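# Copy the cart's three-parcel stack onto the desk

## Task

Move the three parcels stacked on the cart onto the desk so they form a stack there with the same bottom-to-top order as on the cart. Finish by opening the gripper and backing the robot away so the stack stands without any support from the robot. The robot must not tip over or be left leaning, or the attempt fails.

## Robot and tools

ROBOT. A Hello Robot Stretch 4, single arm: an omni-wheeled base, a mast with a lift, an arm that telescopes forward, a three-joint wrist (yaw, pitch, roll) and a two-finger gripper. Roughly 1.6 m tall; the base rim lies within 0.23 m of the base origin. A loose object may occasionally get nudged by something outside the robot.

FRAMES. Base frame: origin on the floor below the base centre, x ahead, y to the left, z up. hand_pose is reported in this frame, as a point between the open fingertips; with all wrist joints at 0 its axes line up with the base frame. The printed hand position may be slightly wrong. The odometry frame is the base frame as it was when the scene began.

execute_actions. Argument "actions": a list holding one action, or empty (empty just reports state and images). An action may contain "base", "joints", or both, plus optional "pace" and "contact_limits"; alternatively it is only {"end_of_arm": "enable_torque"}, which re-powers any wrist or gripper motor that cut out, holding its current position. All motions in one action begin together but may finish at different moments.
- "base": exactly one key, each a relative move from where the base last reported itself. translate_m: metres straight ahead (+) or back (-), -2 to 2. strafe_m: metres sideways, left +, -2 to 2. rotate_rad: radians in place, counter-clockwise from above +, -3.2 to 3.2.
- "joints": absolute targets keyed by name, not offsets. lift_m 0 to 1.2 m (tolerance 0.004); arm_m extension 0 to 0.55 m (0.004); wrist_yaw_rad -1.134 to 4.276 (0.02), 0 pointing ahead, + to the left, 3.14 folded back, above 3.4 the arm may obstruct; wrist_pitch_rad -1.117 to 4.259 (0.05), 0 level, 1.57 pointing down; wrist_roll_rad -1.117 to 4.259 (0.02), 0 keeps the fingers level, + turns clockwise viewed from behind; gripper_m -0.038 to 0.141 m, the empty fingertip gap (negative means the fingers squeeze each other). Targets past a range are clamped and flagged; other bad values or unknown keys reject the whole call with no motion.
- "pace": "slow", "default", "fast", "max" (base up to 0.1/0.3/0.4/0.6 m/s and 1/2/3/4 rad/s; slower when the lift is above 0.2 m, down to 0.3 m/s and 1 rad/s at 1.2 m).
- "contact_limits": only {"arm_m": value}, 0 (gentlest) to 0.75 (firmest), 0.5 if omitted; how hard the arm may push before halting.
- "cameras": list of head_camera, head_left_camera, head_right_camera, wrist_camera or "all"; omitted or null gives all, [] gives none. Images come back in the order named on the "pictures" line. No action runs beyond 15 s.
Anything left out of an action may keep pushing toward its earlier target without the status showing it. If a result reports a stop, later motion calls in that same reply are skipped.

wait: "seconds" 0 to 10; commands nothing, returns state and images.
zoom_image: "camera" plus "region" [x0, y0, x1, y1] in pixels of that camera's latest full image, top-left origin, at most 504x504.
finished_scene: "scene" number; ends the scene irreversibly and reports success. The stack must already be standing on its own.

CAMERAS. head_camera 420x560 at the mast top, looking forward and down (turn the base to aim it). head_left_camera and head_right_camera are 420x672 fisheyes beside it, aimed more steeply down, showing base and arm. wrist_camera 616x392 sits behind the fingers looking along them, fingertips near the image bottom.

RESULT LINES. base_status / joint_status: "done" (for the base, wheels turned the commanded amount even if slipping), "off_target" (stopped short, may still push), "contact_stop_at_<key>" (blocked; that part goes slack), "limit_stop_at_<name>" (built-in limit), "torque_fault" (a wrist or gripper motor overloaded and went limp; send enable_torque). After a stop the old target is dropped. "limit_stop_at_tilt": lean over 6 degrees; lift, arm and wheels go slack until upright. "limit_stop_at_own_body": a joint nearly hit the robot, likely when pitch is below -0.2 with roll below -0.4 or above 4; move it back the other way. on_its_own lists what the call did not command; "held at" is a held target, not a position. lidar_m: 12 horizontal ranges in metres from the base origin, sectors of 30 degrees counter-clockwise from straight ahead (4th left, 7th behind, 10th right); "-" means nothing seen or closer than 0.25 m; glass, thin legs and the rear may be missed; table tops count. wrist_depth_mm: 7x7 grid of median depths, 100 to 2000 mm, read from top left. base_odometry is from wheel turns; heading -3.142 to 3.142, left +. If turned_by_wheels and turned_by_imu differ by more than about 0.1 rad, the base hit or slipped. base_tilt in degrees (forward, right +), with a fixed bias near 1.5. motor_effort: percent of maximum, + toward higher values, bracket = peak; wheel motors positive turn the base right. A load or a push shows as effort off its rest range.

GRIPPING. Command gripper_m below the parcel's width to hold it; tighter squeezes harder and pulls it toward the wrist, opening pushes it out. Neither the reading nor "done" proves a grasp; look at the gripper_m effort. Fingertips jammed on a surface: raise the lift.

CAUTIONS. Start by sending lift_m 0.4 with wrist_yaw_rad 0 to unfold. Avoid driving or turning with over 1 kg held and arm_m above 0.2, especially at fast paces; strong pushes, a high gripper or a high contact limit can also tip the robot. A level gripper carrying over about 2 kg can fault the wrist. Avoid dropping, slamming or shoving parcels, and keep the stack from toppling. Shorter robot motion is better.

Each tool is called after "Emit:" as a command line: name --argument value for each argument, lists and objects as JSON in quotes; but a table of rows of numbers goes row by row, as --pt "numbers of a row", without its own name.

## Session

Emit:
execute_actions --actions '[]'

Scene clock: 0.00 s.
base_odometry: x=+0.000 y=+0.000 heading=+0.000 (m, m, rad; odometry frame)
turned_by_wheels: +0.000 (rad since the last result)
turned_by_imu: +0.000 (rad since the last result)
base_tilt: forward=-0.6 right=-0.2 (deg)
lidar_m: 2.24 1.32 1.28 1.50 1.73 1.66 1.42 2.01 1.97 2.46 1.70 1.71
base_status: not commanded
joint_positions: lift_m=+0.237 arm_m=-0.001 wrist_yaw_rad=+3.140 wrist_pitch_rad=-0.013 wrist_roll_rad=-0.019 gripper_m=+0.057
joint_status: not commanded
motor_effort: lift_m=+21 arm_m=-1 wrist_yaw_rad=+1 wrist_pitch_rad=-8 wrist_roll_rad=-1 gripper_m=-3 wheel_0=-1 wheel_1=+0 wheel_2=+0 (%)
hand_pose: x=-0.1184 y=+0.0878 z=+0.4188 quat_wxyz=(+0.001, +0.006, -0.009, +1.000) (m; base frame)
wrist_depth_mm: - 137 - - 1863 1576 1397 / - 136 - - 1808 1576 1430 / - 124 192 - 1756 1618 1430 / 107 135 241 - 1756 1537 1430 / 134 - - - 1756 1576 1397 / 1661 1808 208 1576 195 1499 1397 / 1118 1118 1025 144 1060 1008 1025
pictures: head_camera, head_left_camera, head_right_camera, wrist_camera
Images, in order (width x height): head_camera 420x560, head_left_camera 420x672, head_right_camera 420x672, wrist_camera 616x392.

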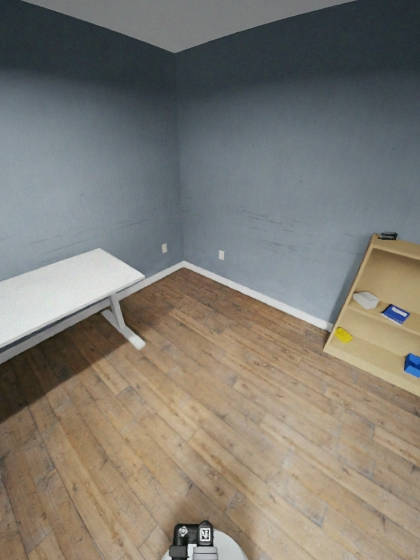

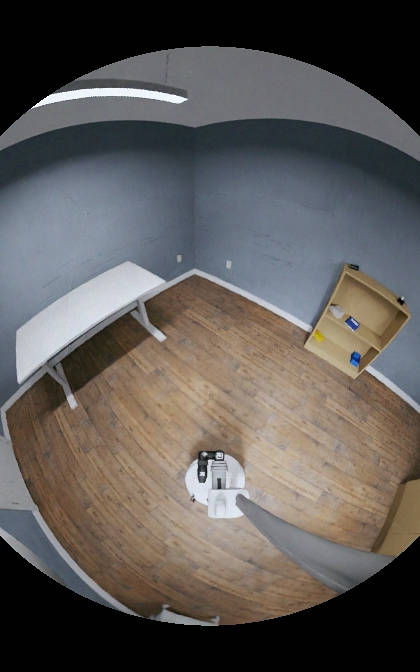

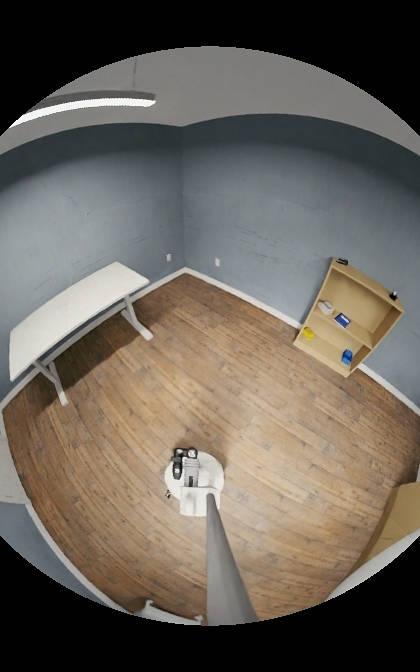

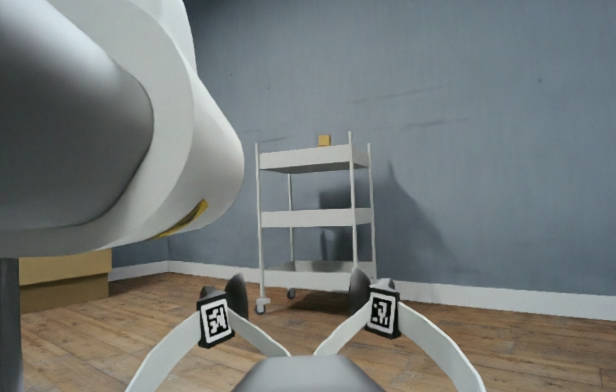

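Emit:
execute_actions --actions '[{"base":{"rotate_rad":2.43},"joints":{"lift_m":0.85,"wrist_yaw_rad":0,"wrist_pitch_rad":0.5,"gripper_m":0.14},"pace":"max"}]'

Scene clock: 2.97 s.
base_odometry: x=+0.000 y=+0.000 heading=+2.430 (m, m, rad; odometry frame)
turned_by_wheels: +2.430 (rad since the last result)
turned_by_imu: +2.480 (rad since the last result)
base_tilt: forward=-0.6 right=-0.2 (deg)
lidar_m: 1.72 1.43 2.06 1.97 2.06 1.80 1.73 2.12 1.35 1.28 1.34 1.79
base_status: done
joint_positions: lift_m=+0.850 arm_m=-0.001 wrist_yaw_rad=+0.001 wrist_pitch_rad=+0.502 wrist_roll_rad=-0.019 gripper_m=+0.140
joint_status: all done
motor_effort: lift_m=+24(28) arm_m=-1(1) wrist_yaw_rad=-2(4) wrist_pitch_rad=-7(7) wrist_roll_rad=-2(1) gripper_m=-1(5) wheel_0=-1(12) wheel_1=+0(7) wheel_2=+0(11) (%)
hand_pose: x=+0.4229 y=-0.0873 z=+0.8892 quat_wxyz=(+0.969, -0.009, +0.248, +0.003) (m; base frame)
wrist_depth_mm: 1281 1281 1308 1336 1336 1366 1366 / 1366 1397 1397 1430 1397 1464 1464 / 1281 1499 1499 1499 1537 1576 1576 / 1308 1576 1576 1661 1661 1708 1708 / 1430 1618 1708 1708 1661 1661 1661 / 1336 207 1397 1397 1281 1255 1366 / 1182 1160 1182 144 1160 1160 1160
pictures: head_camera, head_left_camera, head_right_camera, wrist_camera
Images, in order (width x height): head_camera 420x560, head_left_camera 420x672, head_right_camera 420x672, wrist_camera 616x392.

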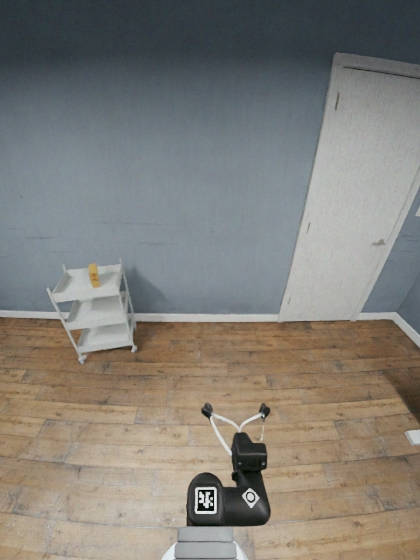

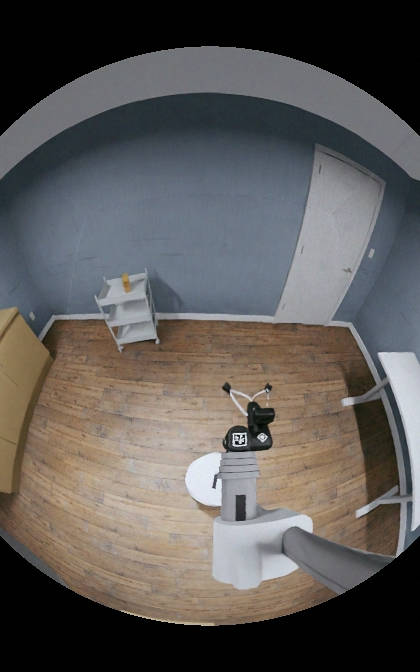

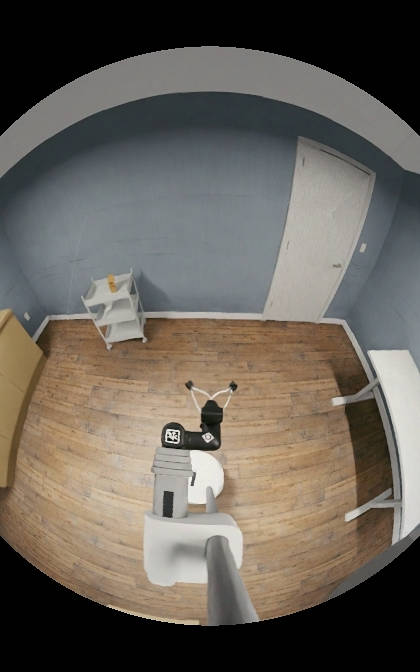

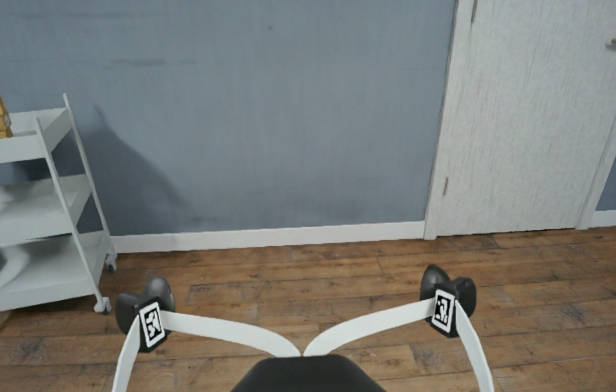

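Emit:
execute_actions --actions '[{"base":{"strafe_m":0.88},"joints":{"wrist_pitch_rad":0.9,"lift_m":0.92},"pace":"max"}]' --cameras '[]'

Emit:
execute_actions --actions '[{"base":{"translate_m":0.65},"joints":{"arm_m":0.05},"pace":"max"}]' --cameras '["wrist_camera","head_camera"]'

Scene clock: 6.90 s.
base_odometry: x=-0.575 y=-0.666 heading=+2.430 (m, m, rad; odometry frame)
turned_by_wheels: +0.000 (rad since the last result)
turned_by_imu: +0.000 (rad since the last result)
base_tilt: forward=-0.6 right=-0.2 (deg)
lidar_m: 1.20 1.78 1.15 1.07 1.16 2.12 1.71 1.78 2.27 2.17 2.30 1.81
base_status: done
joint_positions: lift_m=+0.920 arm_m=-0.001 wrist_yaw_rad=+0.000 wrist_pitch_rad=+0.901 wrist_roll_rad=-0.019 gripper_m=+0.140
joint_status: all done
motor_effort: lift_m=+23(28) arm_m=-1(1) wrist_yaw_rad=+0(1) wrist_pitch_rad=-5(7) wrist_roll_rad=-2(1) gripper_m=+0(3) wheel_0=+1(10) wheel_1=+0(4) wheel_2=+0(1) (%)
hand_pose: x=+0.3490 y=-0.0874 z=+0.8718 quat_wxyz=(+0.900, -0.008, +0.436, +0.004) (m; base frame)
wrist_depth_mm: 1397 1430 1281 1430 1499 1537 1537 / 1576 1576 1229 1366 1708 1708 1708 / 1537 1537 1464 1464 1537 1576 1576 / 1366 1366 1366 1366 1366 1397 1366 / 1205 1229 1205 1205 1229 1229 1229 / 1078 207 1098 1098 1042 1060 1098 / 976 991 991 144 991 991 1008
pictures: none
No camera images: the call's "cameras" was empty. Leave "cameras" out to get every camera's image.

Scene clock: 10.07 s.
base_odometry: x=-1.067 y=-0.242 heading=+2.430 (m, m, rad; odometry frame)
turned_by_wheels: +0.000 (rad since the last result)
turned_by_imu: +0.001 (rad since the last result)
base_tilt: forward=-0.5 right=-0.2 (deg)
lidar_m: 0.52 0.53 1.19 1.10 1.15 1.57 2.46 2.50 2.28 2.18 1.54 0.66
base_status: done
joint_positions: lift_m=+0.920 arm_m=+0.049 wrist_yaw_rad=+0.000 wrist_pitch_rad=+0.901 wrist_roll_rad=-0.019 gripper_m=+0.140
joint_status: all done
motor_effort: lift_m=+23(23) arm_m=+4(5) wrist_yaw_rad=+0(2) wrist_pitch_rad=-5(7) wrist_roll_rad=-2(0) gripper_m=-2(1) wheel_0=+0(3) wheel_1=-1(9) wheel_2=+0(8) (%)
hand_pose: x=+0.3992 y=-0.0874 z=+0.8718 quat_wxyz=(+0.900, -0.008, +0.436, +0.004) (m; base frame)
wrist_depth_mm: 741 759 759 759 798 809 831 / 831 654 597 691 904 917 946 / 946 603 591 609 591 1078 1098 / 1098 535 530 500 741 1255 1308 / 1138 459 750 778 1160 1229 1229 / 1078 207 683 946 798 1060 1098 / 991 960 904 144 991 991 1008
pictures: head_camera, wrist_camera
Images, in order (width x height): head_camera 420x560, wrist_camera 616x392.

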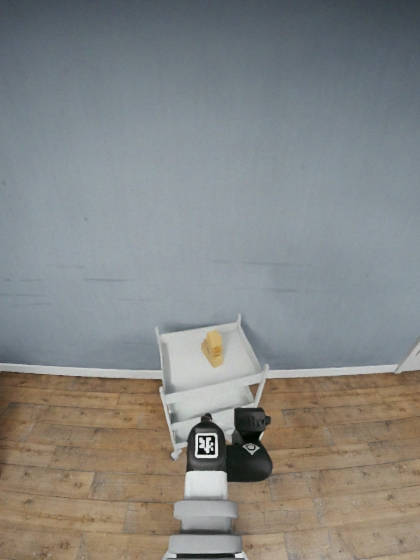

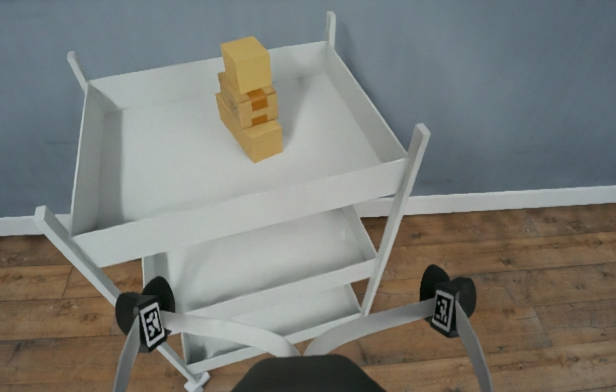

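Emit:
execute_actions --actions '[{"base":{"strafe_m":-0.152},"joints":{"wrist_pitch_rad":0.7,"wrist_yaw_rad":0.7,"lift_m":0.86,"arm_m":0.32},"pace":"fast"}]' --cameras '["wrist_camera","head_camera"]'

Scene clock: 12.63 s.
base_odometry: x=-0.968 y=-0.127 heading=+2.430 (m, m, rad; odometry frame)
turned_by_wheels: +0.000 (rad since the last result)
turned_by_imu: +0.001 (rad since the last result)
base_tilt: forward=-0.6 right=-0.2 (deg)
lidar_m: 0.58 0.58 1.51 1.22 1.33 1.77 2.45 2.49 2.12 2.06 1.54 1.11
base_status: done
joint_positions: lift_m=+0.860 arm_m=+0.319 wrist_yaw_rad=+0.700 wrist_pitch_rad=+0.702 wrist_roll_rad=-0.019 gripper_m=+0.140
joint_status: all done
motor_effort: lift_m=+18(20) arm_m=+4(6) wrist_yaw_rad=+3(9) wrist_pitch_rad=-7(10) wrist_roll_rad=+0(2) gripper_m=-1(2) wheel_0=+0(11) wheel_1=+0(11) wheel_2=-1(3) (%)
hand_pose: x=+0.7150 y=+0.0750 z=+0.8523 quat_wxyz=(+0.881, -0.126, +0.320, +0.325) (m; base frame)
wrist_depth_mm: 1078 820 647 549 469 413 373 / 1281 946 741 603 512 442 399 / 1618 1118 820 668 559 477 421 / 1618 1308 544 654 609 521 455 / 1366 469 492 300 462 442 496 / 394 208 424 314 402 355 535 / 368 368 373 144 373 382 585
pictures: head_camera, wrist_camera
Images, in order (width x height): head_camera 420x560, wrist_camera 616x392.

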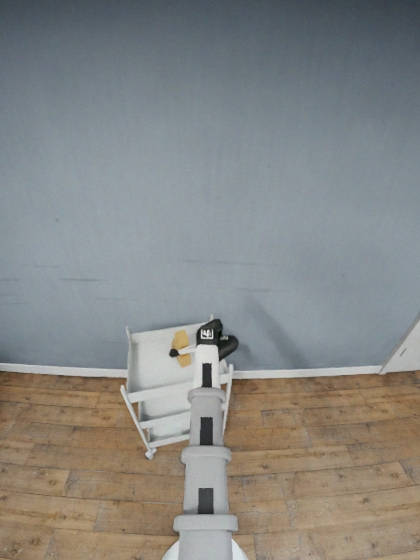

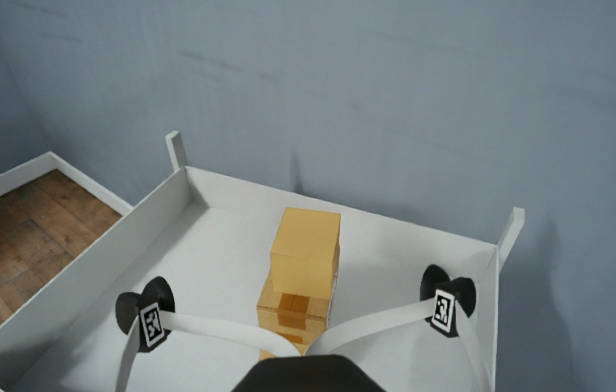

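Emit:
execute_actions --actions '[{"base":{"strafe_m":0.045},"joints":{"wrist_yaw_rad":0.52,"lift_m":0.84,"arm_m":0.289}}]' --cameras '["wrist_camera"]'

Scene clock: 14.77 s.
base_odometry: x=-0.997 y=-0.161 heading=+2.430 (m, m, rad; odometry frame)
turned_by_wheels: +0.000 (rad since the last result)
turned_by_imu: +0.000 (rad since the last result)
base_tilt: forward=-0.6 right=-0.1 (deg)
lidar_m: 0.58 0.58 1.53 1.21 1.25 1.73 2.45 2.50 2.18 2.09 1.57 1.11
base_status: done
joint_positions: lift_m=+0.840 arm_m=+0.290 wrist_yaw_rad=+0.520 wrist_pitch_rad=+0.702 wrist_roll_rad=-0.019 gripper_m=+0.140
joint_status: all done
motor_effort: lift_m=+17(15) arm_m=-4(5) wrist_yaw_rad=-1(5) wrist_pitch_rad=-6(6) wrist_roll_rad=-2(1) gripper_m=+0(1) wheel_0=+1(10) wheel_1=-1(4) wheel_2=-1(2) (%)
hand_pose: x=+0.6953 y=+0.0337 z=+0.8323 quat_wxyz=(+0.907, -0.097, +0.330, +0.245) (m; base frame)
wrist_depth_mm: 778 683 591 525 473 436 402 / 891 768 661 580 521 466 430 / 1060 866 741 640 569 508 466 / 1281 512 512 325 477 539 504 / 1308 452 466 312 466 559 554 / 373 207 404 325 379 338 615 / 349 349 353 144 353 351 676
pictures: wrist_camera
Images, in order (width x height): wrist_camera 616x392.

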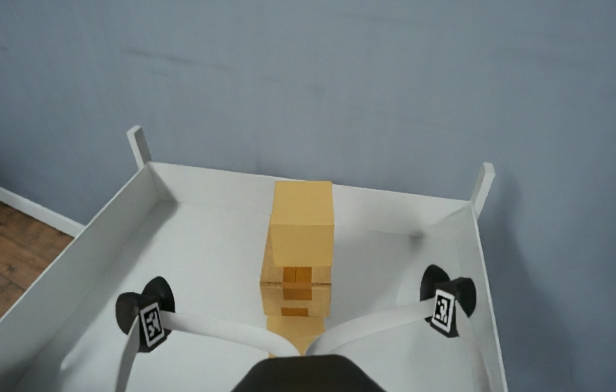

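Emit:
execute_actions --actions '[{"base":{"strafe_m":0.037},"joints":{"arm_m":0.355,"lift_m":0.78},"pace":"slow"}]' --cameras '["wrist_camera"]'

Scene clock: 17.27 s.
base_odometry: x=-1.021 y=-0.189 heading=+2.430 (m, m, rad; odometry frame)
turned_by_wheels: +0.000 (rad since the last result)
turned_by_imu: +0.000 (rad since the last result)
base_tilt: forward=-0.6 right=-0.2 (deg)
lidar_m: 0.55 0.58 1.53 1.17 1.22 1.67 2.44 2.45 2.24 2.16 1.55 0.65
base_status: done
joint_positions: lift_m=+0.780 arm_m=+0.354 wrist_yaw_rad=+0.520 wrist_pitch_rad=+0.702 wrist_roll_rad=-0.019 gripper_m=+0.140
joint_status: all done
motor_effort: lift_m=+17(19) arm_m=+5(3) wrist_yaw_rad=+0(1) wrist_pitch_rad=-6(6) wrist_roll_rad=-1(1) gripper_m=-1(0) wheel_0=-2(2) wheel_1=+2(7) wheel_2=-1(1) (%)
hand_pose: x=+0.7598 y=+0.0337 z=+0.7723 quat_wxyz=(+0.907, -0.097, +0.330, +0.245) (m; base frame)
wrist_depth_mm: 683 591 517 459 415 379 351 / 778 661 574 504 452 407 377 / 931 707 647 564 500 442 404 / 1118 421 415 219 379 449 433 / 343 387 387 199 384 370 477 / 324 207 334 216 315 307 496 / 294 289 293 144 293 291 266
pictures: wrist_camera
Images, in order (width x height): wrist_camera 616x392.

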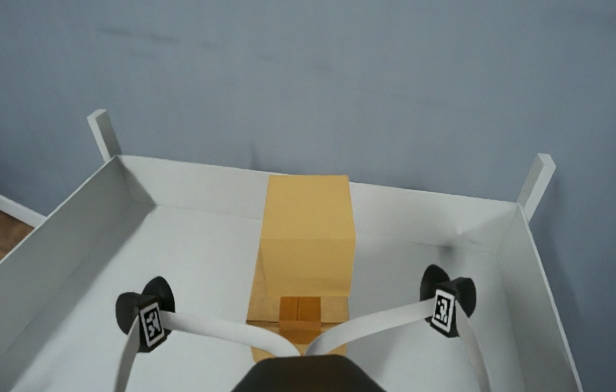

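Emit:
execute_actions --actions '[{"base":{"strafe_m":0.018},"joints":{"arm_m":0.395,"lift_m":0.742},"pace":"slow"}]' --cameras '["wrist_camera"]'

Scene clock: 19.17 s.
base_odometry: x=-1.033 y=-0.203 heading=+2.429 (m, m, rad; odometry frame)
turned_by_wheels: +0.000 (rad since the last result)
turned_by_imu: +0.000 (rad since the last result)
base_tilt: forward=-0.5 right=-0.2 (deg)
lidar_m: 0.55 0.56 1.52 1.15 1.19 1.64 2.47 2.46 2.26 2.15 1.54 0.64
base_status: done
joint_positions: lift_m=+0.742 arm_m=+0.394 wrist_yaw_rad=+0.520 wrist_pitch_rad=+0.701 wrist_roll_rad=-0.019 gripper_m=+0.140
joint_status: all done
motor_effort: lift_m=+16(12) arm_m=+5(6) wrist_yaw_rad=+3(0) wrist_pitch_rad=-6(7) wrist_roll_rad=-1(2) gripper_m=-1(0) wheel_0=-2(3) wheel_1=+1(3) wheel_2=+0(2) (%)
hand_pose: x=+0.7998 y=+0.0336 z=+0.7345 quat_wxyz=(+0.907, -0.097, +0.330, +0.245) (m; base frame)
wrist_depth_mm: 615 539 466 418 377 345 320 / 699 603 521 459 413 370 343 / 820 661 580 480 452 404 368 / 338 373 351 160 317 312 294 / 319 338 327 158 327 320 289 / 290 202 283 172 212 274 267 / 257 254 250 140 255 254 251
pictures: wrist_camera
Images, in order (width x height): wrist_camera 616x392.

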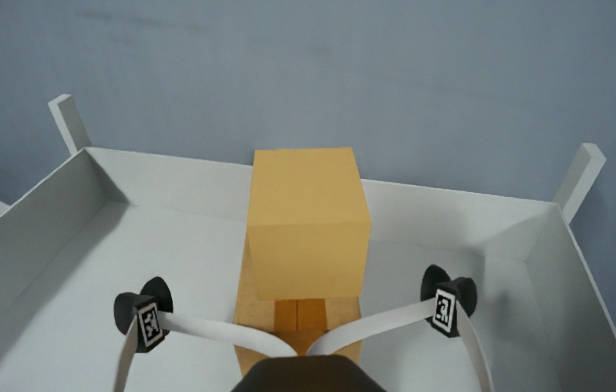

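Emit:
execute_actions --actions '[{"joints":{"gripper_m":0.03}}]' --cameras '["wrist_camera"]'

Emit:
execute_actions --actions '[{"joints":{"lift_m":0.89}}]' --cameras '["wrist_camera"]'

Emit:
execute_actions --actions '[{"base":{"translate_m":-0.5},"joints":{"arm_m":0.05}}]' --cameras '[]'

Emit:
execute_actions --actions '[{"base":{"rotate_rad":-1.54}}]' --cameras '["wrist_camera","head_camera","head_left_camera"]'

Scene clock: 21.93 s.
base_odometry: x=-1.033 y=-0.203 heading=+2.429 (m, m, rad; odometry frame)
turned_by_wheels: +0.000 (rad since the last result)
turned_by_imu: +0.001 (rad since the last result)
base_tilt: forward=-0.6 right=-0.2 (deg)
lidar_m: 0.55 0.55 1.50 1.14 1.20 1.61 2.45 2.43 2.25 2.14 1.54 0.65
base_status: not commanded
joint_positions: lift_m=+0.742 arm_m=+0.394 wrist_yaw_rad=+0.520 wrist_pitch_rad=+0.703 wrist_roll_rad=-0.019 gripper_m=+0.030
joint_status: all done
motor_effort: lift_m=+17(17) arm_m=+5(5) wrist_yaw_rad=+0(1) wrist_pitch_rad=-10(10) wrist_roll_rad=-1(2) gripper_m=-18(17) wheel_0=-1(1) wheel_1=+1(1) wheel_2=-1(0) (%)
hand_pose: x=+0.7996 y=+0.0335 z=+0.7341 quat_wxyz=(+0.906, -0.097, +0.330, +0.244) (m; base frame)
wrist_depth_mm: 621 539 469 421 377 345 320 / 699 597 521 462 413 373 343 / 831 647 574 484 452 404 370 / 338 370 351 152 314 310 296 / 317 336 324 151 324 322 286 / 289 289 182 165 182 287 266 / 255 247 242 159 254 246 251
pictures: wrist_camera
Images, in order (width x height): wrist_camera 616x392.

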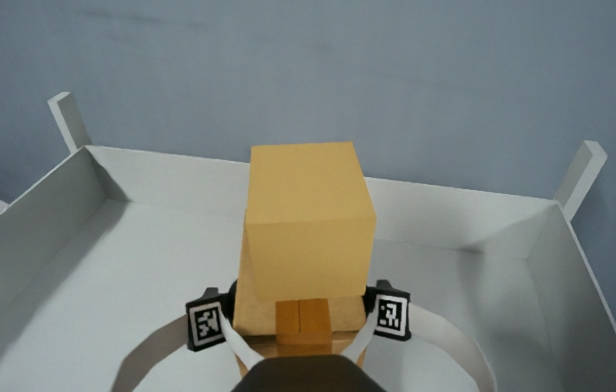

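Scene clock: 23.63 s.
base_odometry: x=-1.033 y=-0.203 heading=+2.429 (m, m, rad; odometry frame)
turned_by_wheels: +0.000 (rad since the last result)
turned_by_imu: +0.000 (rad since the last result)
base_tilt: forward=-0.5 right=-0.2 (deg)
lidar_m: 0.55 0.57 1.52 1.14 1.22 1.66 2.44 2.49 2.22 2.15 1.55 0.63
base_status: not commanded
joint_positions: lift_m=+0.890 arm_m=+0.394 wrist_yaw_rad=+0.520 wrist_pitch_rad=+0.703 wrist_roll_rad=-0.019 gripper_m=+0.030
joint_status: all done
motor_effort: lift_m=+25(25) arm_m=+4(5) wrist_yaw_rad=+2(0) wrist_pitch_rad=-11(10) wrist_roll_rad=-1(0) gripper_m=-17(15) wheel_0=-2(1) wheel_1=+1(1) wheel_2=-1(1) (%)
hand_pose: x=+0.7996 y=+0.0335 z=+0.8814 quat_wxyz=(+0.906, -0.097, +0.330, +0.244) (m; base frame)
wrist_depth_mm: 621 539 469 421 377 345 320 / 715 603 521 462 413 373 343 / 842 699 585 484 449 407 373 / 1025 820 668 151 492 445 404 / 1281 854 455 151 544 492 439 / 1182 439 182 165 182 392 488 / 379 389 382 159 397 359 544
pictures: wrist_camera
Images, in order (width x height): wrist_camera 616x392.

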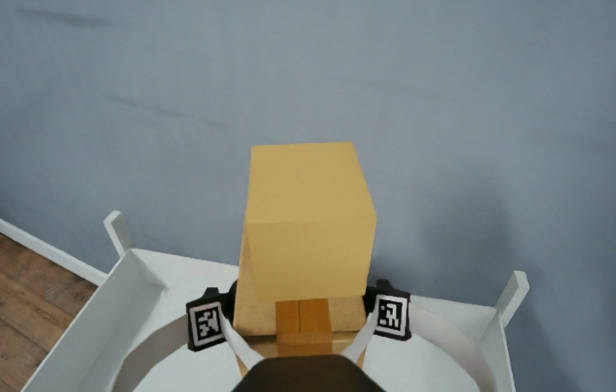

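Scene clock: 26.80 s.
base_odometry: x=-0.655 y=-0.529 heading=+2.430 (m, m, rad; odometry frame)
turned_by_wheels: +0.000 (rad since the last result)
turned_by_imu: +0.000 (rad since the last result)
base_tilt: forward=-0.6 right=-0.2 (deg)
lidar_m: 1.03 1.63 1.23 1.14 1.20 2.28 1.88 1.96 2.24 2.14 2.22 1.63
base_status: done
joint_positions: lift_m=+0.890 arm_m=+0.051 wrist_yaw_rad=+0.520 wrist_pitch_rad=+0.703 wrist_roll_rad=-0.019 gripper_m=+0.030
joint_status: all done
motor_effort: lift_m=+25(26) arm_m=-4(4) wrist_yaw_rad=+0(0) wrist_pitch_rad=-10(11) wrist_roll_rad=-1(1) gripper_m=-16(16) wheel_0=+1(3) wheel_1=+1(4) wheel_2=+0(6) (%)
hand_pose: x=+0.4561 y=+0.0335 z=+0.8814 quat_wxyz=(+0.906, -0.097, +0.330, +0.244) (m; base frame)
wrist_depth_mm: 1618 1618 1430 1281 1138 1060 976 / 1661 1808 1576 1397 991 946 1025 / 1756 1921 1756 1464 1160 778 1098 / 1255 1618 1661 152 1025 1025 1229 / 1336 1397 1366 151 1182 1182 1308 / 1205 1205 182 165 182 1160 1182 / 1060 1025 1008 159 1060 1025 1060
pictures: none
No camera images: the call's "cameras" was empty. Leave "cameras" out to get every camera's image.

Scene clock: 28.87 s.
base_odometry: x=-0.655 y=-0.529 heading=+0.889 (m, m, rad; odometry frame)
turned_by_wheels: -1.540 (rad since the last result)
turned_by_imu: -1.571 (rad since the last result)
base_tilt: forward=-0.6 right=-0.2 (deg)
lidar_m: 2.14 2.18 1.62 1.03 1.67 1.21 1.15 1.23 2.29 1.86 1.94 2.20
base_status: done
joint_positions: lift_m=+0.890 arm_m=+0.051 wrist_yaw_rad=+0.520 wrist_pitch_rad=+0.703 wrist_roll_rad=-0.019 gripper_m=+0.030
joint_status: not commanded
motor_effort: lift_m=+25(25) arm_m=-4(4) wrist_yaw_rad=+0(1) wrist_pitch_rad=-10(10) wrist_roll_rad=-1(1) gripper_m=-21(21) wheel_0=-1(8) wheel_1=-1(5) wheel_2=-1(7) (%)
hand_pose: x=+0.4561 y=+0.0335 z=+0.8814 quat_wxyz=(+0.906, -0.097, +0.330, +0.244) (m; base frame)
wrist_depth_mm: 1397 1661 - - - - - / 1464 1808 - - - - - / 1537 1808 - - - - - / 1537 1661 1618 152 1661 1661 1661 / 1366 1397 1366 151 1336 1366 1366 / 1182 1182 182 165 183 1205 1182 / 1060 1025 1008 159 1042 1025 1042
pictures: head_camera, head_left_camera, wrist_camera
Images, in order (width x height): head_camera 420x560, head_left_camera 420x672, wrist_camera 616x392.

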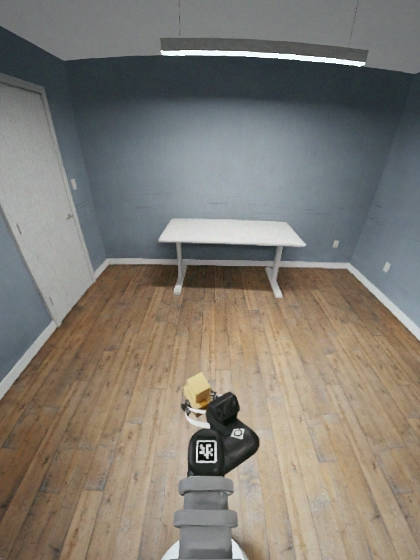

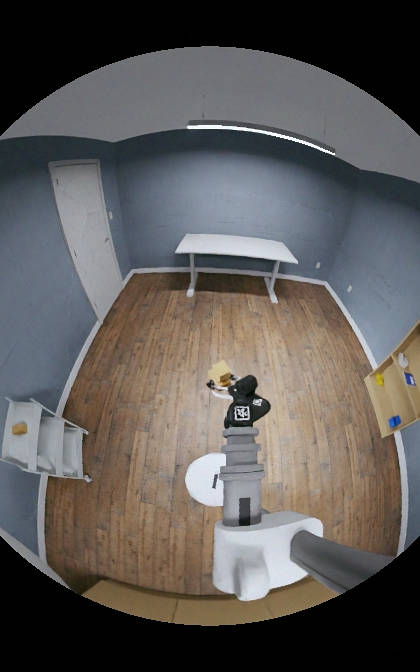

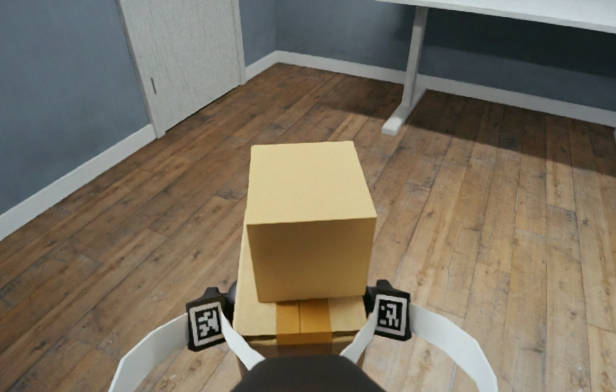

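Emit:
execute_actions --actions '[{"base":{"translate_m":1.5},"pace":"fast"}]' --cameras '["head_camera"]'

Scene clock: 34.53 s.
base_odometry: x=+0.290 y=+0.636 heading=+0.889 (m, m, rad; odometry frame)
turned_by_wheels: +0.000 (rad since the last result)
turned_by_imu: +0.003 (rad since the last result)
base_tilt: forward=-0.6 right=-0.2 (deg)
lidar_m: 0.63 0.66 1.59 1.52 1.62 1.69 2.67 2.80 1.99 2.18 0.88 0.67
base_status: done
joint_positions: lift_m=+0.890 arm_m=+0.051 wrist_yaw_rad=+0.520 wrist_pitch_rad=+0.703 wrist_roll_rad=-0.019 gripper_m=+0.030
joint_status: not commanded
motor_effort: lift_m=+24(25) arm_m=-4(4) wrist_yaw_rad=+0(1) wrist_pitch_rad=-9(10) wrist_roll_rad=-1(0) gripper_m=-16(18) wheel_0=+0(10) wheel_1=+0(6) wheel_2=+1(7) (%)
hand_pose: x=+0.4561 y=+0.0335 z=+0.8814 quat_wxyz=(+0.906, -0.097, +0.330, +0.244) (m; base frame)
wrist_depth_mm: 1366 1499 1308 1138 1025 946 878 / 1430 1661 1366 854 842 854 866 / 1499 1708 661 661 654 654 661 / 1499 1537 574 152 535 539 539 / 1397 1366 1336 151 455 452 449 / 1182 1182 182 166 182 418 392 / 1060 1025 1008 159 1060 1025 1060
pictures: head_camera
Images, in order (width x height): head_camera 420x560.

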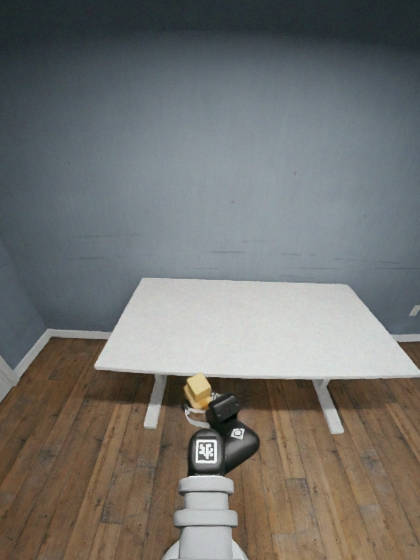

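Emit:
execute_actions --actions '[{"joints":{"arm_m":0.43}}]' --cameras '[]'

Emit:
execute_actions --actions '[{"joints":{"lift_m":0.775},"pace":"slow"}]' --cameras '["wrist_camera"]'

Scene clock: 37.40 s.
base_odometry: x=+0.290 y=+0.636 heading=+0.889 (m, m, rad; odometry frame)
turned_by_wheels: +0.000 (rad since the last result)
turned_by_imu: +0.001 (rad since the last result)
base_tilt: forward=-0.6 right=-0.2 (deg)
lidar_m: 0.64 0.69 1.61 1.51 1.62 1.70 2.67 2.80 1.98 2.17 0.90 0.66
base_status: not commanded
joint_positions: lift_m=+0.890 arm_m=+0.429 wrist_yaw_rad=+0.520 wrist_pitch_rad=+0.703 wrist_roll_rad=-0.019 gripper_m=+0.030
joint_status: all done
motor_effort: lift_m=+25(25) arm_m=+5(6) wrist_yaw_rad=+1(0) wrist_pitch_rad=-9(11) wrist_roll_rad=-2(1) gripper_m=-16(17) wheel_0=+0(0) wheel_1=+0(0) wheel_2=+1(0) (%)
hand_pose: x=+0.8346 y=+0.0335 z=+0.8815 quat_wxyz=(+0.906, -0.097, +0.330, +0.244) (m; base frame)
wrist_depth_mm: 1182 1008 878 768 691 627 580 / 1308 1138 931 809 759 676 615 / 1430 1205 661 654 654 654 647 / 1430 539 535 152 530 535 530 / 452 452 439 152 436 449 445 / 392 392 182 165 182 389 387 / 343 334 327 159 342 334 343
pictures: none
No camera images: the call's "cameras" was empty. Leave "cameras" out to get every camera's image.

Scene clock: 39.20 s.
base_odometry: x=+0.290 y=+0.636 heading=+0.889 (m, m, rad; odometry frame)
turned_by_wheels: +0.000 (rad since the last result)
turned_by_imu: +0.000 (rad since the last result)
base_tilt: forward=-0.6 right=-0.2 (deg)
lidar_m: 0.62 0.67 1.60 1.53 1.61 1.68 2.68 2.78 1.98 2.17 0.88 0.66
base_status: not commanded
joint_positions: lift_m=+0.775 arm_m=+0.429 wrist_yaw_rad=+0.520 wrist_pitch_rad=+0.703 wrist_roll_rad=-0.019 gripper_m=+0.030
joint_status: all done
motor_effort: lift_m=+18(21) arm_m=+5(4) wrist_yaw_rad=+0(1) wrist_pitch_rad=-10(10) wrist_roll_rad=-1(1) gripper_m=-17(16) wheel_0=+0(0) wheel_1=+0(0) wheel_2=+1(1) (%)
hand_pose: x=+0.8346 y=+0.0335 z=+0.7670 quat_wxyz=(+0.906, -0.097, +0.330, +0.244) (m; base frame)
wrist_depth_mm: 1182 1008 842 750 683 634 580 / 1308 574 569 564 569 569 569 / 442 439 439 436 436 436 439 / 359 359 357 152 353 355 353 / 301 301 293 151 291 300 300 / 260 259 182 166 182 259 257 / 230 223 219 159 229 222 229
pictures: wrist_camera
Images, in order (width x height): wrist_camera 616x392.

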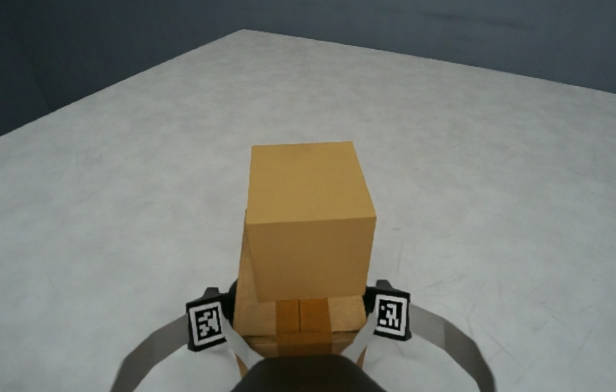

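Emit:
execute_actions --actions '[{"joints":{"lift_m":0.754},"pace":"slow"}]' --cameras '[]'

Emit:
execute_actions --actions '[{"joints":{"gripper_m":0.12}}]' --cameras '["wrist_camera"]'

Emit:
execute_actions --actions '[{"joints":{"lift_m":0.9}}]' --cameras '["wrist_camera"]'

Scene clock: 40.67 s.
base_odometry: x=+0.290 y=+0.636 heading=+0.889 (m, m, rad; odometry frame)
turned_by_wheels: +0.000 (rad since the last result)
turned_by_imu: +0.000 (rad since the last result)
base_tilt: forward=-0.6 right=-0.2 (deg)
lidar_m: 0.64 0.69 1.59 1.51 1.61 1.70 2.67 2.76 2.00 2.20 0.87 0.63
base_status: not commanded
joint_positions: lift_m=+0.754 arm_m=+0.429 wrist_yaw_rad=+0.520 wrist_pitch_rad=+0.703 wrist_roll_rad=-0.019 gripper_m=+0.030
joint_status: all done
motor_effort: lift_m=+18(19) arm_m=+5(4) wrist_yaw_rad=+0(1) wrist_pitch_rad=-10(10) wrist_roll_rad=-1(2) gripper_m=-17(17) wheel_0=+0(0) wheel_1=+0(0) wheel_2=+1(0) (%)
hand_pose: x=+0.8346 y=+0.0335 z=+0.7460 quat_wxyz=(+0.906, -0.097, +0.330, +0.244) (m; base frame)
wrist_depth_mm: 1182 1008 798 732 676 627 580 / 1281 521 517 512 517 512 517 / 404 399 399 399 397 397 394 / 325 325 324 152 324 322 322 / 273 274 266 151 266 272 271 / 236 236 182 166 182 235 234 / 209 202 198 158 208 202 208
pictures: none
No camera images: the call's "cameras" was empty. Leave "cameras" out to get every camera's image.

Scene clock: 42.43 s.
base_odometry: x=+0.290 y=+0.636 heading=+0.889 (m, m, rad; odometry frame)
turned_by_wheels: +0.000 (rad since the last result)
turned_by_imu: +0.000 (rad since the last result)
base_tilt: forward=-0.6 right=-0.2 (deg)
lidar_m: 0.64 0.68 1.57 1.51 1.61 1.69 2.68 2.78 1.98 2.18 0.87 0.66
base_status: not commanded
joint_positions: lift_m=+0.754 arm_m=+0.429 wrist_yaw_rad=+0.521 wrist_pitch_rad=+0.701 wrist_roll_rad=-0.019 gripper_m=+0.120
joint_status: all done
motor_effort: lift_m=+17(18) arm_m=+4(5) wrist_yaw_rad=-2(4) wrist_pitch_rad=-3(10) wrist_roll_rad=-1(2) gripper_m=-2(17) wheel_0=+1(0) wheel_1=+0(0) wheel_2=+1(1) (%)
hand_pose: x=+0.8349 y=+0.0339 z=+0.7465 quat_wxyz=(+0.907, -0.097, +0.329, +0.245) (m; base frame)
wrist_depth_mm: 1160 1008 809 741 683 634 574 / 1308 530 521 521 521 521 525 / 407 404 404 402 402 402 402 / 329 330 327 170 327 325 325 / 276 277 268 166 276 274 274 / 237 232 195 181 195 236 236 / 210 209 204 142 208 208 210
pictures: wrist_camera
Images, in order (width x height): wrist_camera 616x392.

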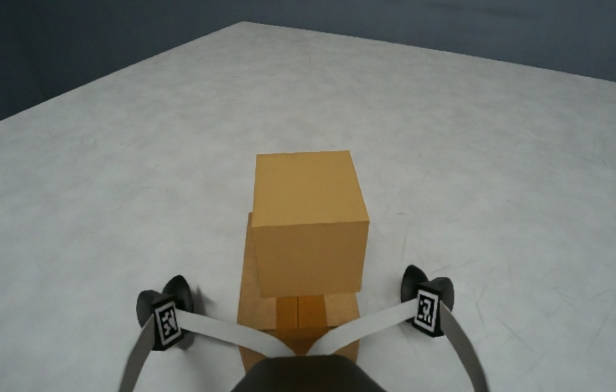

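Scene clock: 44.10 s.
base_odometry: x=+0.290 y=+0.636 heading=+0.889 (m, m, rad; odometry frame)
turned_by_wheels: +0.000 (rad since the last result)
turned_by_imu: +0.000 (rad since the last result)
base_tilt: forward=-0.6 right=-0.2 (deg)
lidar_m: 0.61 0.67 1.60 1.52 1.64 1.71 2.67 2.78 1.98 2.17 0.89 0.66
base_status: not commanded
joint_positions: lift_m=+0.900 arm_m=+0.429 wrist_yaw_rad=+0.520 wrist_pitch_rad=+0.702 wrist_roll_rad=-0.019 gripper_m=+0.120
joint_status: all done
motor_effort: lift_m=+25(26) arm_m=+4(4) wrist_yaw_rad=-2(3) wrist_pitch_rad=-6(6) wrist_roll_rad=-1(1) gripper_m=+0(2) wheel_0=+0(0) wheel_1=+0(0) wheel_2=+0(0) (%)
hand_pose: x=+0.8348 y=+0.0337 z=+0.8917 quat_wxyz=(+0.907, -0.097, +0.330, +0.245) (m; base frame)
wrist_depth_mm: 1182 1008 866 768 699 627 580 / 1308 1138 946 831 759 683 621 / 1464 1255 676 676 676 676 661 / 1464 559 554 554 554 554 549 / 466 466 466 469 466 466 462 / 399 392 404 404 200 399 399 / 355 353 353 147 353 351 353
pictures: wrist_camera
Images, in order (width x height): wrist_camera 616x392.

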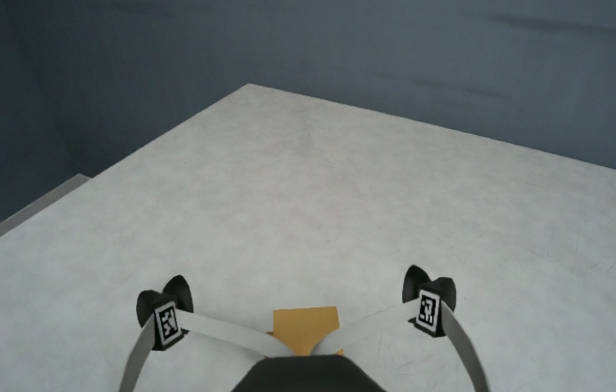

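Emit:
execute_actions --actions '[{"base":{"translate_m":-1.5},"joints":{"arm_m":0.05,"wrist_pitch_rad":0.9,"wrist_yaw_rad":0.63,"gripper_m":0.14},"pace":"max"}]' --cameras '[]'

Emit:
execute_actions --actions '[{"base":{"rotate_rad":1.54},"pace":"max"}]' --cameras '[]'

Emit:
execute_actions --actions '[{"base":{"translate_m":0.5},"joints":{"arm_m":0.3},"pace":"max"}]' --cameras '["wrist_camera"]'

Scene clock: 50.43 s.
base_odometry: x=-0.655 y=-0.529 heading=+0.889 (m, m, rad; odometry frame)
turned_by_wheels: +0.000 (rad since the last result)
turned_by_imu: +0.000 (rad since the last result)
base_tilt: forward=-0.6 right=-0.2 (deg)
lidar_m: 2.11 2.22 1.61 1.04 1.66 1.22 1.15 1.21 2.24 1.88 1.94 2.23
base_status: done
joint_positions: lift_m=+0.900 arm_m=+0.051 wrist_yaw_rad=+0.630 wrist_pitch_rad=+0.902 wrist_roll_rad=-0.019 gripper_m=+0.140
joint_status: all done
motor_effort: lift_m=+24(25) arm_m=-4(4) wrist_yaw_rad=+0(4) wrist_pitch_rad=-6(8) wrist_roll_rad=-1(0) gripper_m=-1(0) wheel_0=+0(2) wheel_1=+0(0) wheel_2=+0(11) (%)
hand_pose: x=+0.4178 y=+0.0348 z=+0.8517 quat_wxyz=(+0.855, -0.143, +0.412, +0.283) (m; base frame)
wrist_depth_mm: 1366 1661 - - - - - / 1464 1708 1756 1756 1756 1808 1808 / 1464 1576 1499 1499 1499 1537 1537 / 1336 1336 1336 1308 1336 1336 1336 / 1205 1182 1182 1205 1182 1182 1182 / 1078 207 1078 1060 1042 1042 1078 / 976 960 976 144 976 976 991
pictures: none
No camera images: the call's "cameras" was empty. Leave "cameras" out to get every camera's image.

Scene clock: 52.50 s.
base_odometry: x=-0.655 y=-0.529 heading=+2.430 (m, m, rad; odometry frame)
turned_by_wheels: +1.540 (rad since the last result)
turned_by_imu: +1.572 (rad since the last result)
base_tilt: forward=-0.6 right=-0.2 (deg)
lidar_m: 1.04 1.64 1.20 1.14 1.17 2.27 1.88 1.95 2.24 2.13 2.21 1.64
base_status: done
joint_positions: lift_m=+0.900 arm_m=+0.051 wrist_yaw_rad=+0.630 wrist_pitch_rad=+0.901 wrist_roll_rad=-0.019 gripper_m=+0.140
joint_status: not commanded
motor_effort: lift_m=+24(24) arm_m=-4(4) wrist_yaw_rad=-1(1) wrist_pitch_rad=-6(5) wrist_roll_rad=-1(1) gripper_m=-1(0) wheel_0=+1(11) wheel_1=+1(5) wheel_2=+0(4) (%)
hand_pose: x=+0.4178 y=+0.0348 z=+0.8517 quat_wxyz=(+0.855, -0.143, +0.411, +0.283) (m; base frame)
wrist_depth_mm: 1308 1863 1661 1464 866 732 809 / 1118 1756 1756 1661 1118 1060 960 / 1182 1537 1499 1499 1025 976 991 / 1281 1336 1336 1336 1205 1182 1281 / 1182 1205 1182 1182 1205 1182 1182 / 1060 207 1078 1078 1042 1025 1060 / 960 976 976 144 991 991 976
pictures: none
No camera images: the call's "cameras" was empty. Leave "cameras" out to get every camera's image.

Scene clock: 55.27 s.
base_odometry: x=-1.033 y=-0.203 heading=+2.430 (m, m, rad; odometry frame)
turned_by_wheels: +0.000 (rad since the last result)
turned_by_imu: +0.001 (rad since the last result)
base_tilt: forward=-0.6 right=-0.2 (deg)
lidar_m: 0.56 0.55 1.50 1.15 1.23 1.68 2.43 2.45 2.24 2.14 1.55 0.66
base_status: done
joint_positions: lift_m=+0.900 arm_m=+0.299 wrist_yaw_rad=+0.630 wrist_pitch_rad=+0.901 wrist_roll_rad=-0.019 gripper_m=+0.140
joint_status: all done
motor_effort: lift_m=+24(24) arm_m=+4(7) wrist_yaw_rad=+1(2) wrist_pitch_rad=-6(6) wrist_roll_rad=-2(1) gripper_m=-1(1) wheel_0=+0(5) wheel_1=+0(6) wheel_2=+0(10) (%)
hand_pose: x=+0.6663 y=+0.0348 z=+0.8517 quat_wxyz=(+0.855, -0.143, +0.411, +0.283) (m; base frame)
wrist_depth_mm: 1078 854 683 585 512 452 413 / 1336 1008 788 668 569 496 442 / 1499 1255 539 676 634 554 488 / 1308 1308 492 504 484 466 508 / 1160 439 452 452 433 452 564 / 1060 207 404 407 351 389 640 / 334 362 368 144 368 368 349
pictures: wrist_camera
Images, in order (width x height): wrist_camera 616x392.

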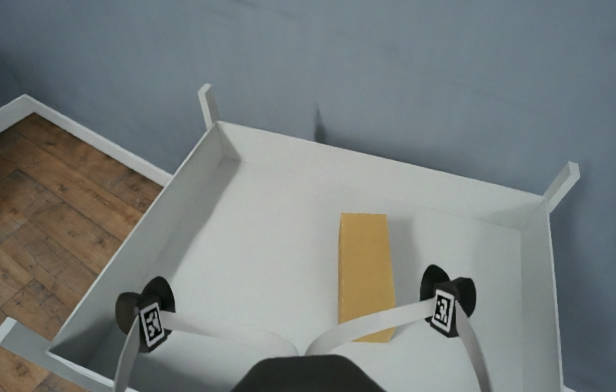

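Emit:
execute_actions --actions '[{"base":{"strafe_m":0.008},"joints":{"arm_m":0.40,"wrist_yaw_rad":0.52,"lift_m":0.88}}]' --cameras '["wrist_camera"]'

Scene clock: 57.23 s.
base_odometry: x=-1.038 y=-0.209 heading=+2.429 (m, m, rad; odometry frame)
turned_by_wheels: +0.000 (rad since the last result)
turned_by_imu: +0.000 (rad since the last result)
base_tilt: forward=-0.5 right=-0.2 (deg)
lidar_m: 0.55 0.58 1.48 1.15 1.21 1.61 2.39 2.46 2.25 2.15 1.55 0.65
base_status: done
joint_positions: lift_m=+0.880 arm_m=+0.399 wrist_yaw_rad=+0.520 wrist_pitch_rad=+0.901 wrist_roll_rad=-0.019 gripper_m=+0.140
joint_status: all done
motor_effort: lift_m=+17(26) arm_m=+4(6) wrist_yaw_rad=-2(2) wrist_pitch_rad=-5(6) wrist_roll_rad=-1(1) gripper_m=+0(0) wheel_0=+0(9) wheel_1=-1(6) wheel_2=-1(1) (%)
hand_pose: x=+0.7690 y=+0.0131 z=+0.8323 quat_wxyz=(+0.869, -0.120, +0.419, +0.235) (m; base frame)
wrist_depth_mm: 683 585 508 445 399 364 336 / 831 683 580 508 449 399 368 / 1060 820 691 591 512 449 407 / 1281 445 449 439 559 504 449 / 1138 418 427 430 418 397 517 / 355 206 387 338 373 330 609 / 342 343 349 144 349 338 707
pictures: wrist_camera
Images, in order (width x height): wrist_camera 616x392.

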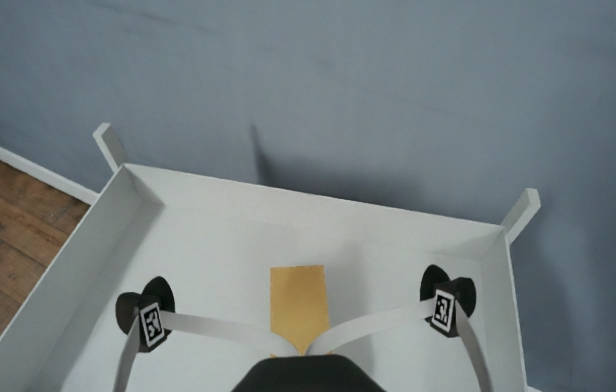

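Emit:
execute_actions --actions '[{"joints":{"lift_m":0.742},"pace":"slow"}]' --cameras '["wrist_camera"]'

Emit:
execute_actions --actions '[{"joints":{"gripper_m":0.025}}]' --cameras '["wrist_camera"]'

Scene clock: 59.50 s.
base_odometry: x=-1.038 y=-0.209 heading=+2.429 (m, m, rad; odometry frame)
turned_by_wheels: +0.000 (rad since the last result)
turned_by_imu: +0.000 (rad since the last result)
base_tilt: forward=-0.5 right=-0.2 (deg)
lidar_m: 0.57 0.55 1.54 1.14 1.19 1.65 2.40 2.49 2.26 2.16 1.54 0.66
base_status: not commanded
joint_positions: lift_m=+0.742 arm_m=+0.399 wrist_yaw_rad=+0.520 wrist_pitch_rad=+0.901 wrist_roll_rad=-0.019 gripper_m=+0.140
joint_status: all done
motor_effort: lift_m=+17(15) arm_m=+4(4) wrist_yaw_rad=+0(1) wrist_pitch_rad=-6(6) wrist_roll_rad=+1(1) gripper_m=+1(0) wheel_0=+1(1) wheel_1=+0(1) wheel_2=-2(1) (%)
hand_pose: x=+0.7690 y=+0.0131 z=+0.6943 quat_wxyz=(+0.869, -0.120, +0.419, +0.235) (m; base frame)
wrist_depth_mm: 634 591 504 449 399 364 336 / 327 332 320 312 430 397 366 / 314 349 338 329 315 294 279 / 298 304 304 238 304 306 285 / 270 270 270 212 272 272 264 / 241 207 243 191 235 235 240 / 220 218 221 144 222 222 223
pictures: wrist_camera
Images, in order (width x height): wrist_camera 616x392.

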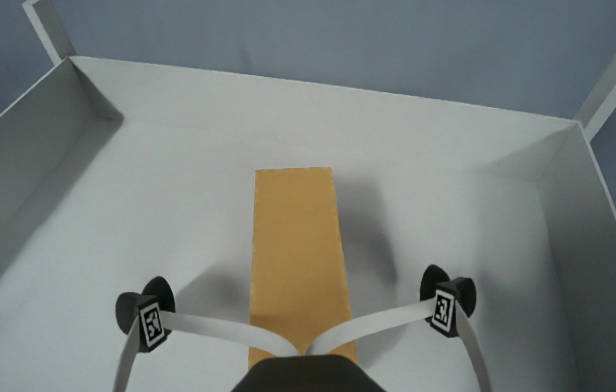

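Scene clock: 61.63 s.
base_odometry: x=-1.038 y=-0.209 heading=+2.429 (m, m, rad; odometry frame)
turned_by_wheels: +0.000 (rad since the last result)
turned_by_imu: +0.000 (rad since the last result)
base_tilt: forward=-0.6 right=-0.1 (deg)
lidar_m: 0.56 0.56 1.51 1.14 1.20 1.62 2.40 2.50 2.25 2.14 1.56 0.66
base_status: not commanded
joint_positions: lift_m=+0.742 arm_m=+0.399 wrist_yaw_rad=+0.520 wrist_pitch_rad=+0.902 wrist_roll_rad=-0.019 gripper_m=+0.025
joint_status: all done
motor_effort: lift_m=+17(17) arm_m=+4(4) wrist_yaw_rad=-1(0) wrist_pitch_rad=-8(7) wrist_roll_rad=-1(1) gripper_m=-17(15) wheel_0=+0(0) wheel_1=+0(0) wheel_2=-1(1) (%)
hand_pose: x=+0.7688 y=+0.0131 z=+0.6942 quat_wxyz=(+0.869, -0.120, +0.419, +0.235) (m; base frame)
wrist_depth_mm: 634 597 508 445 402 364 336 / 327 332 320 312 427 394 368 / 314 345 338 329 314 294 278 / 298 303 303 229 304 306 283 / 268 270 270 204 270 271 263 / 240 242 189 183 189 244 240 / 220 216 213 169 220 216 222
pictures: wrist_camera
Images, in order (width x height): wrist_camera 616x392.

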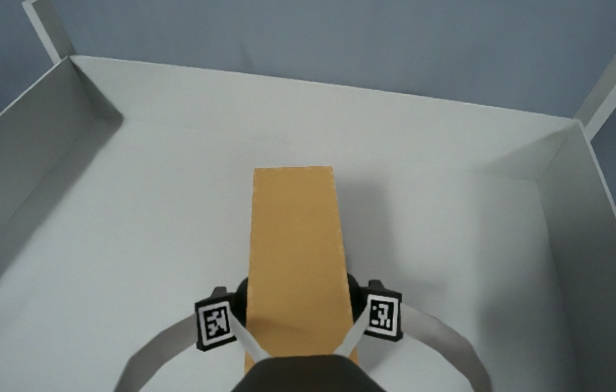

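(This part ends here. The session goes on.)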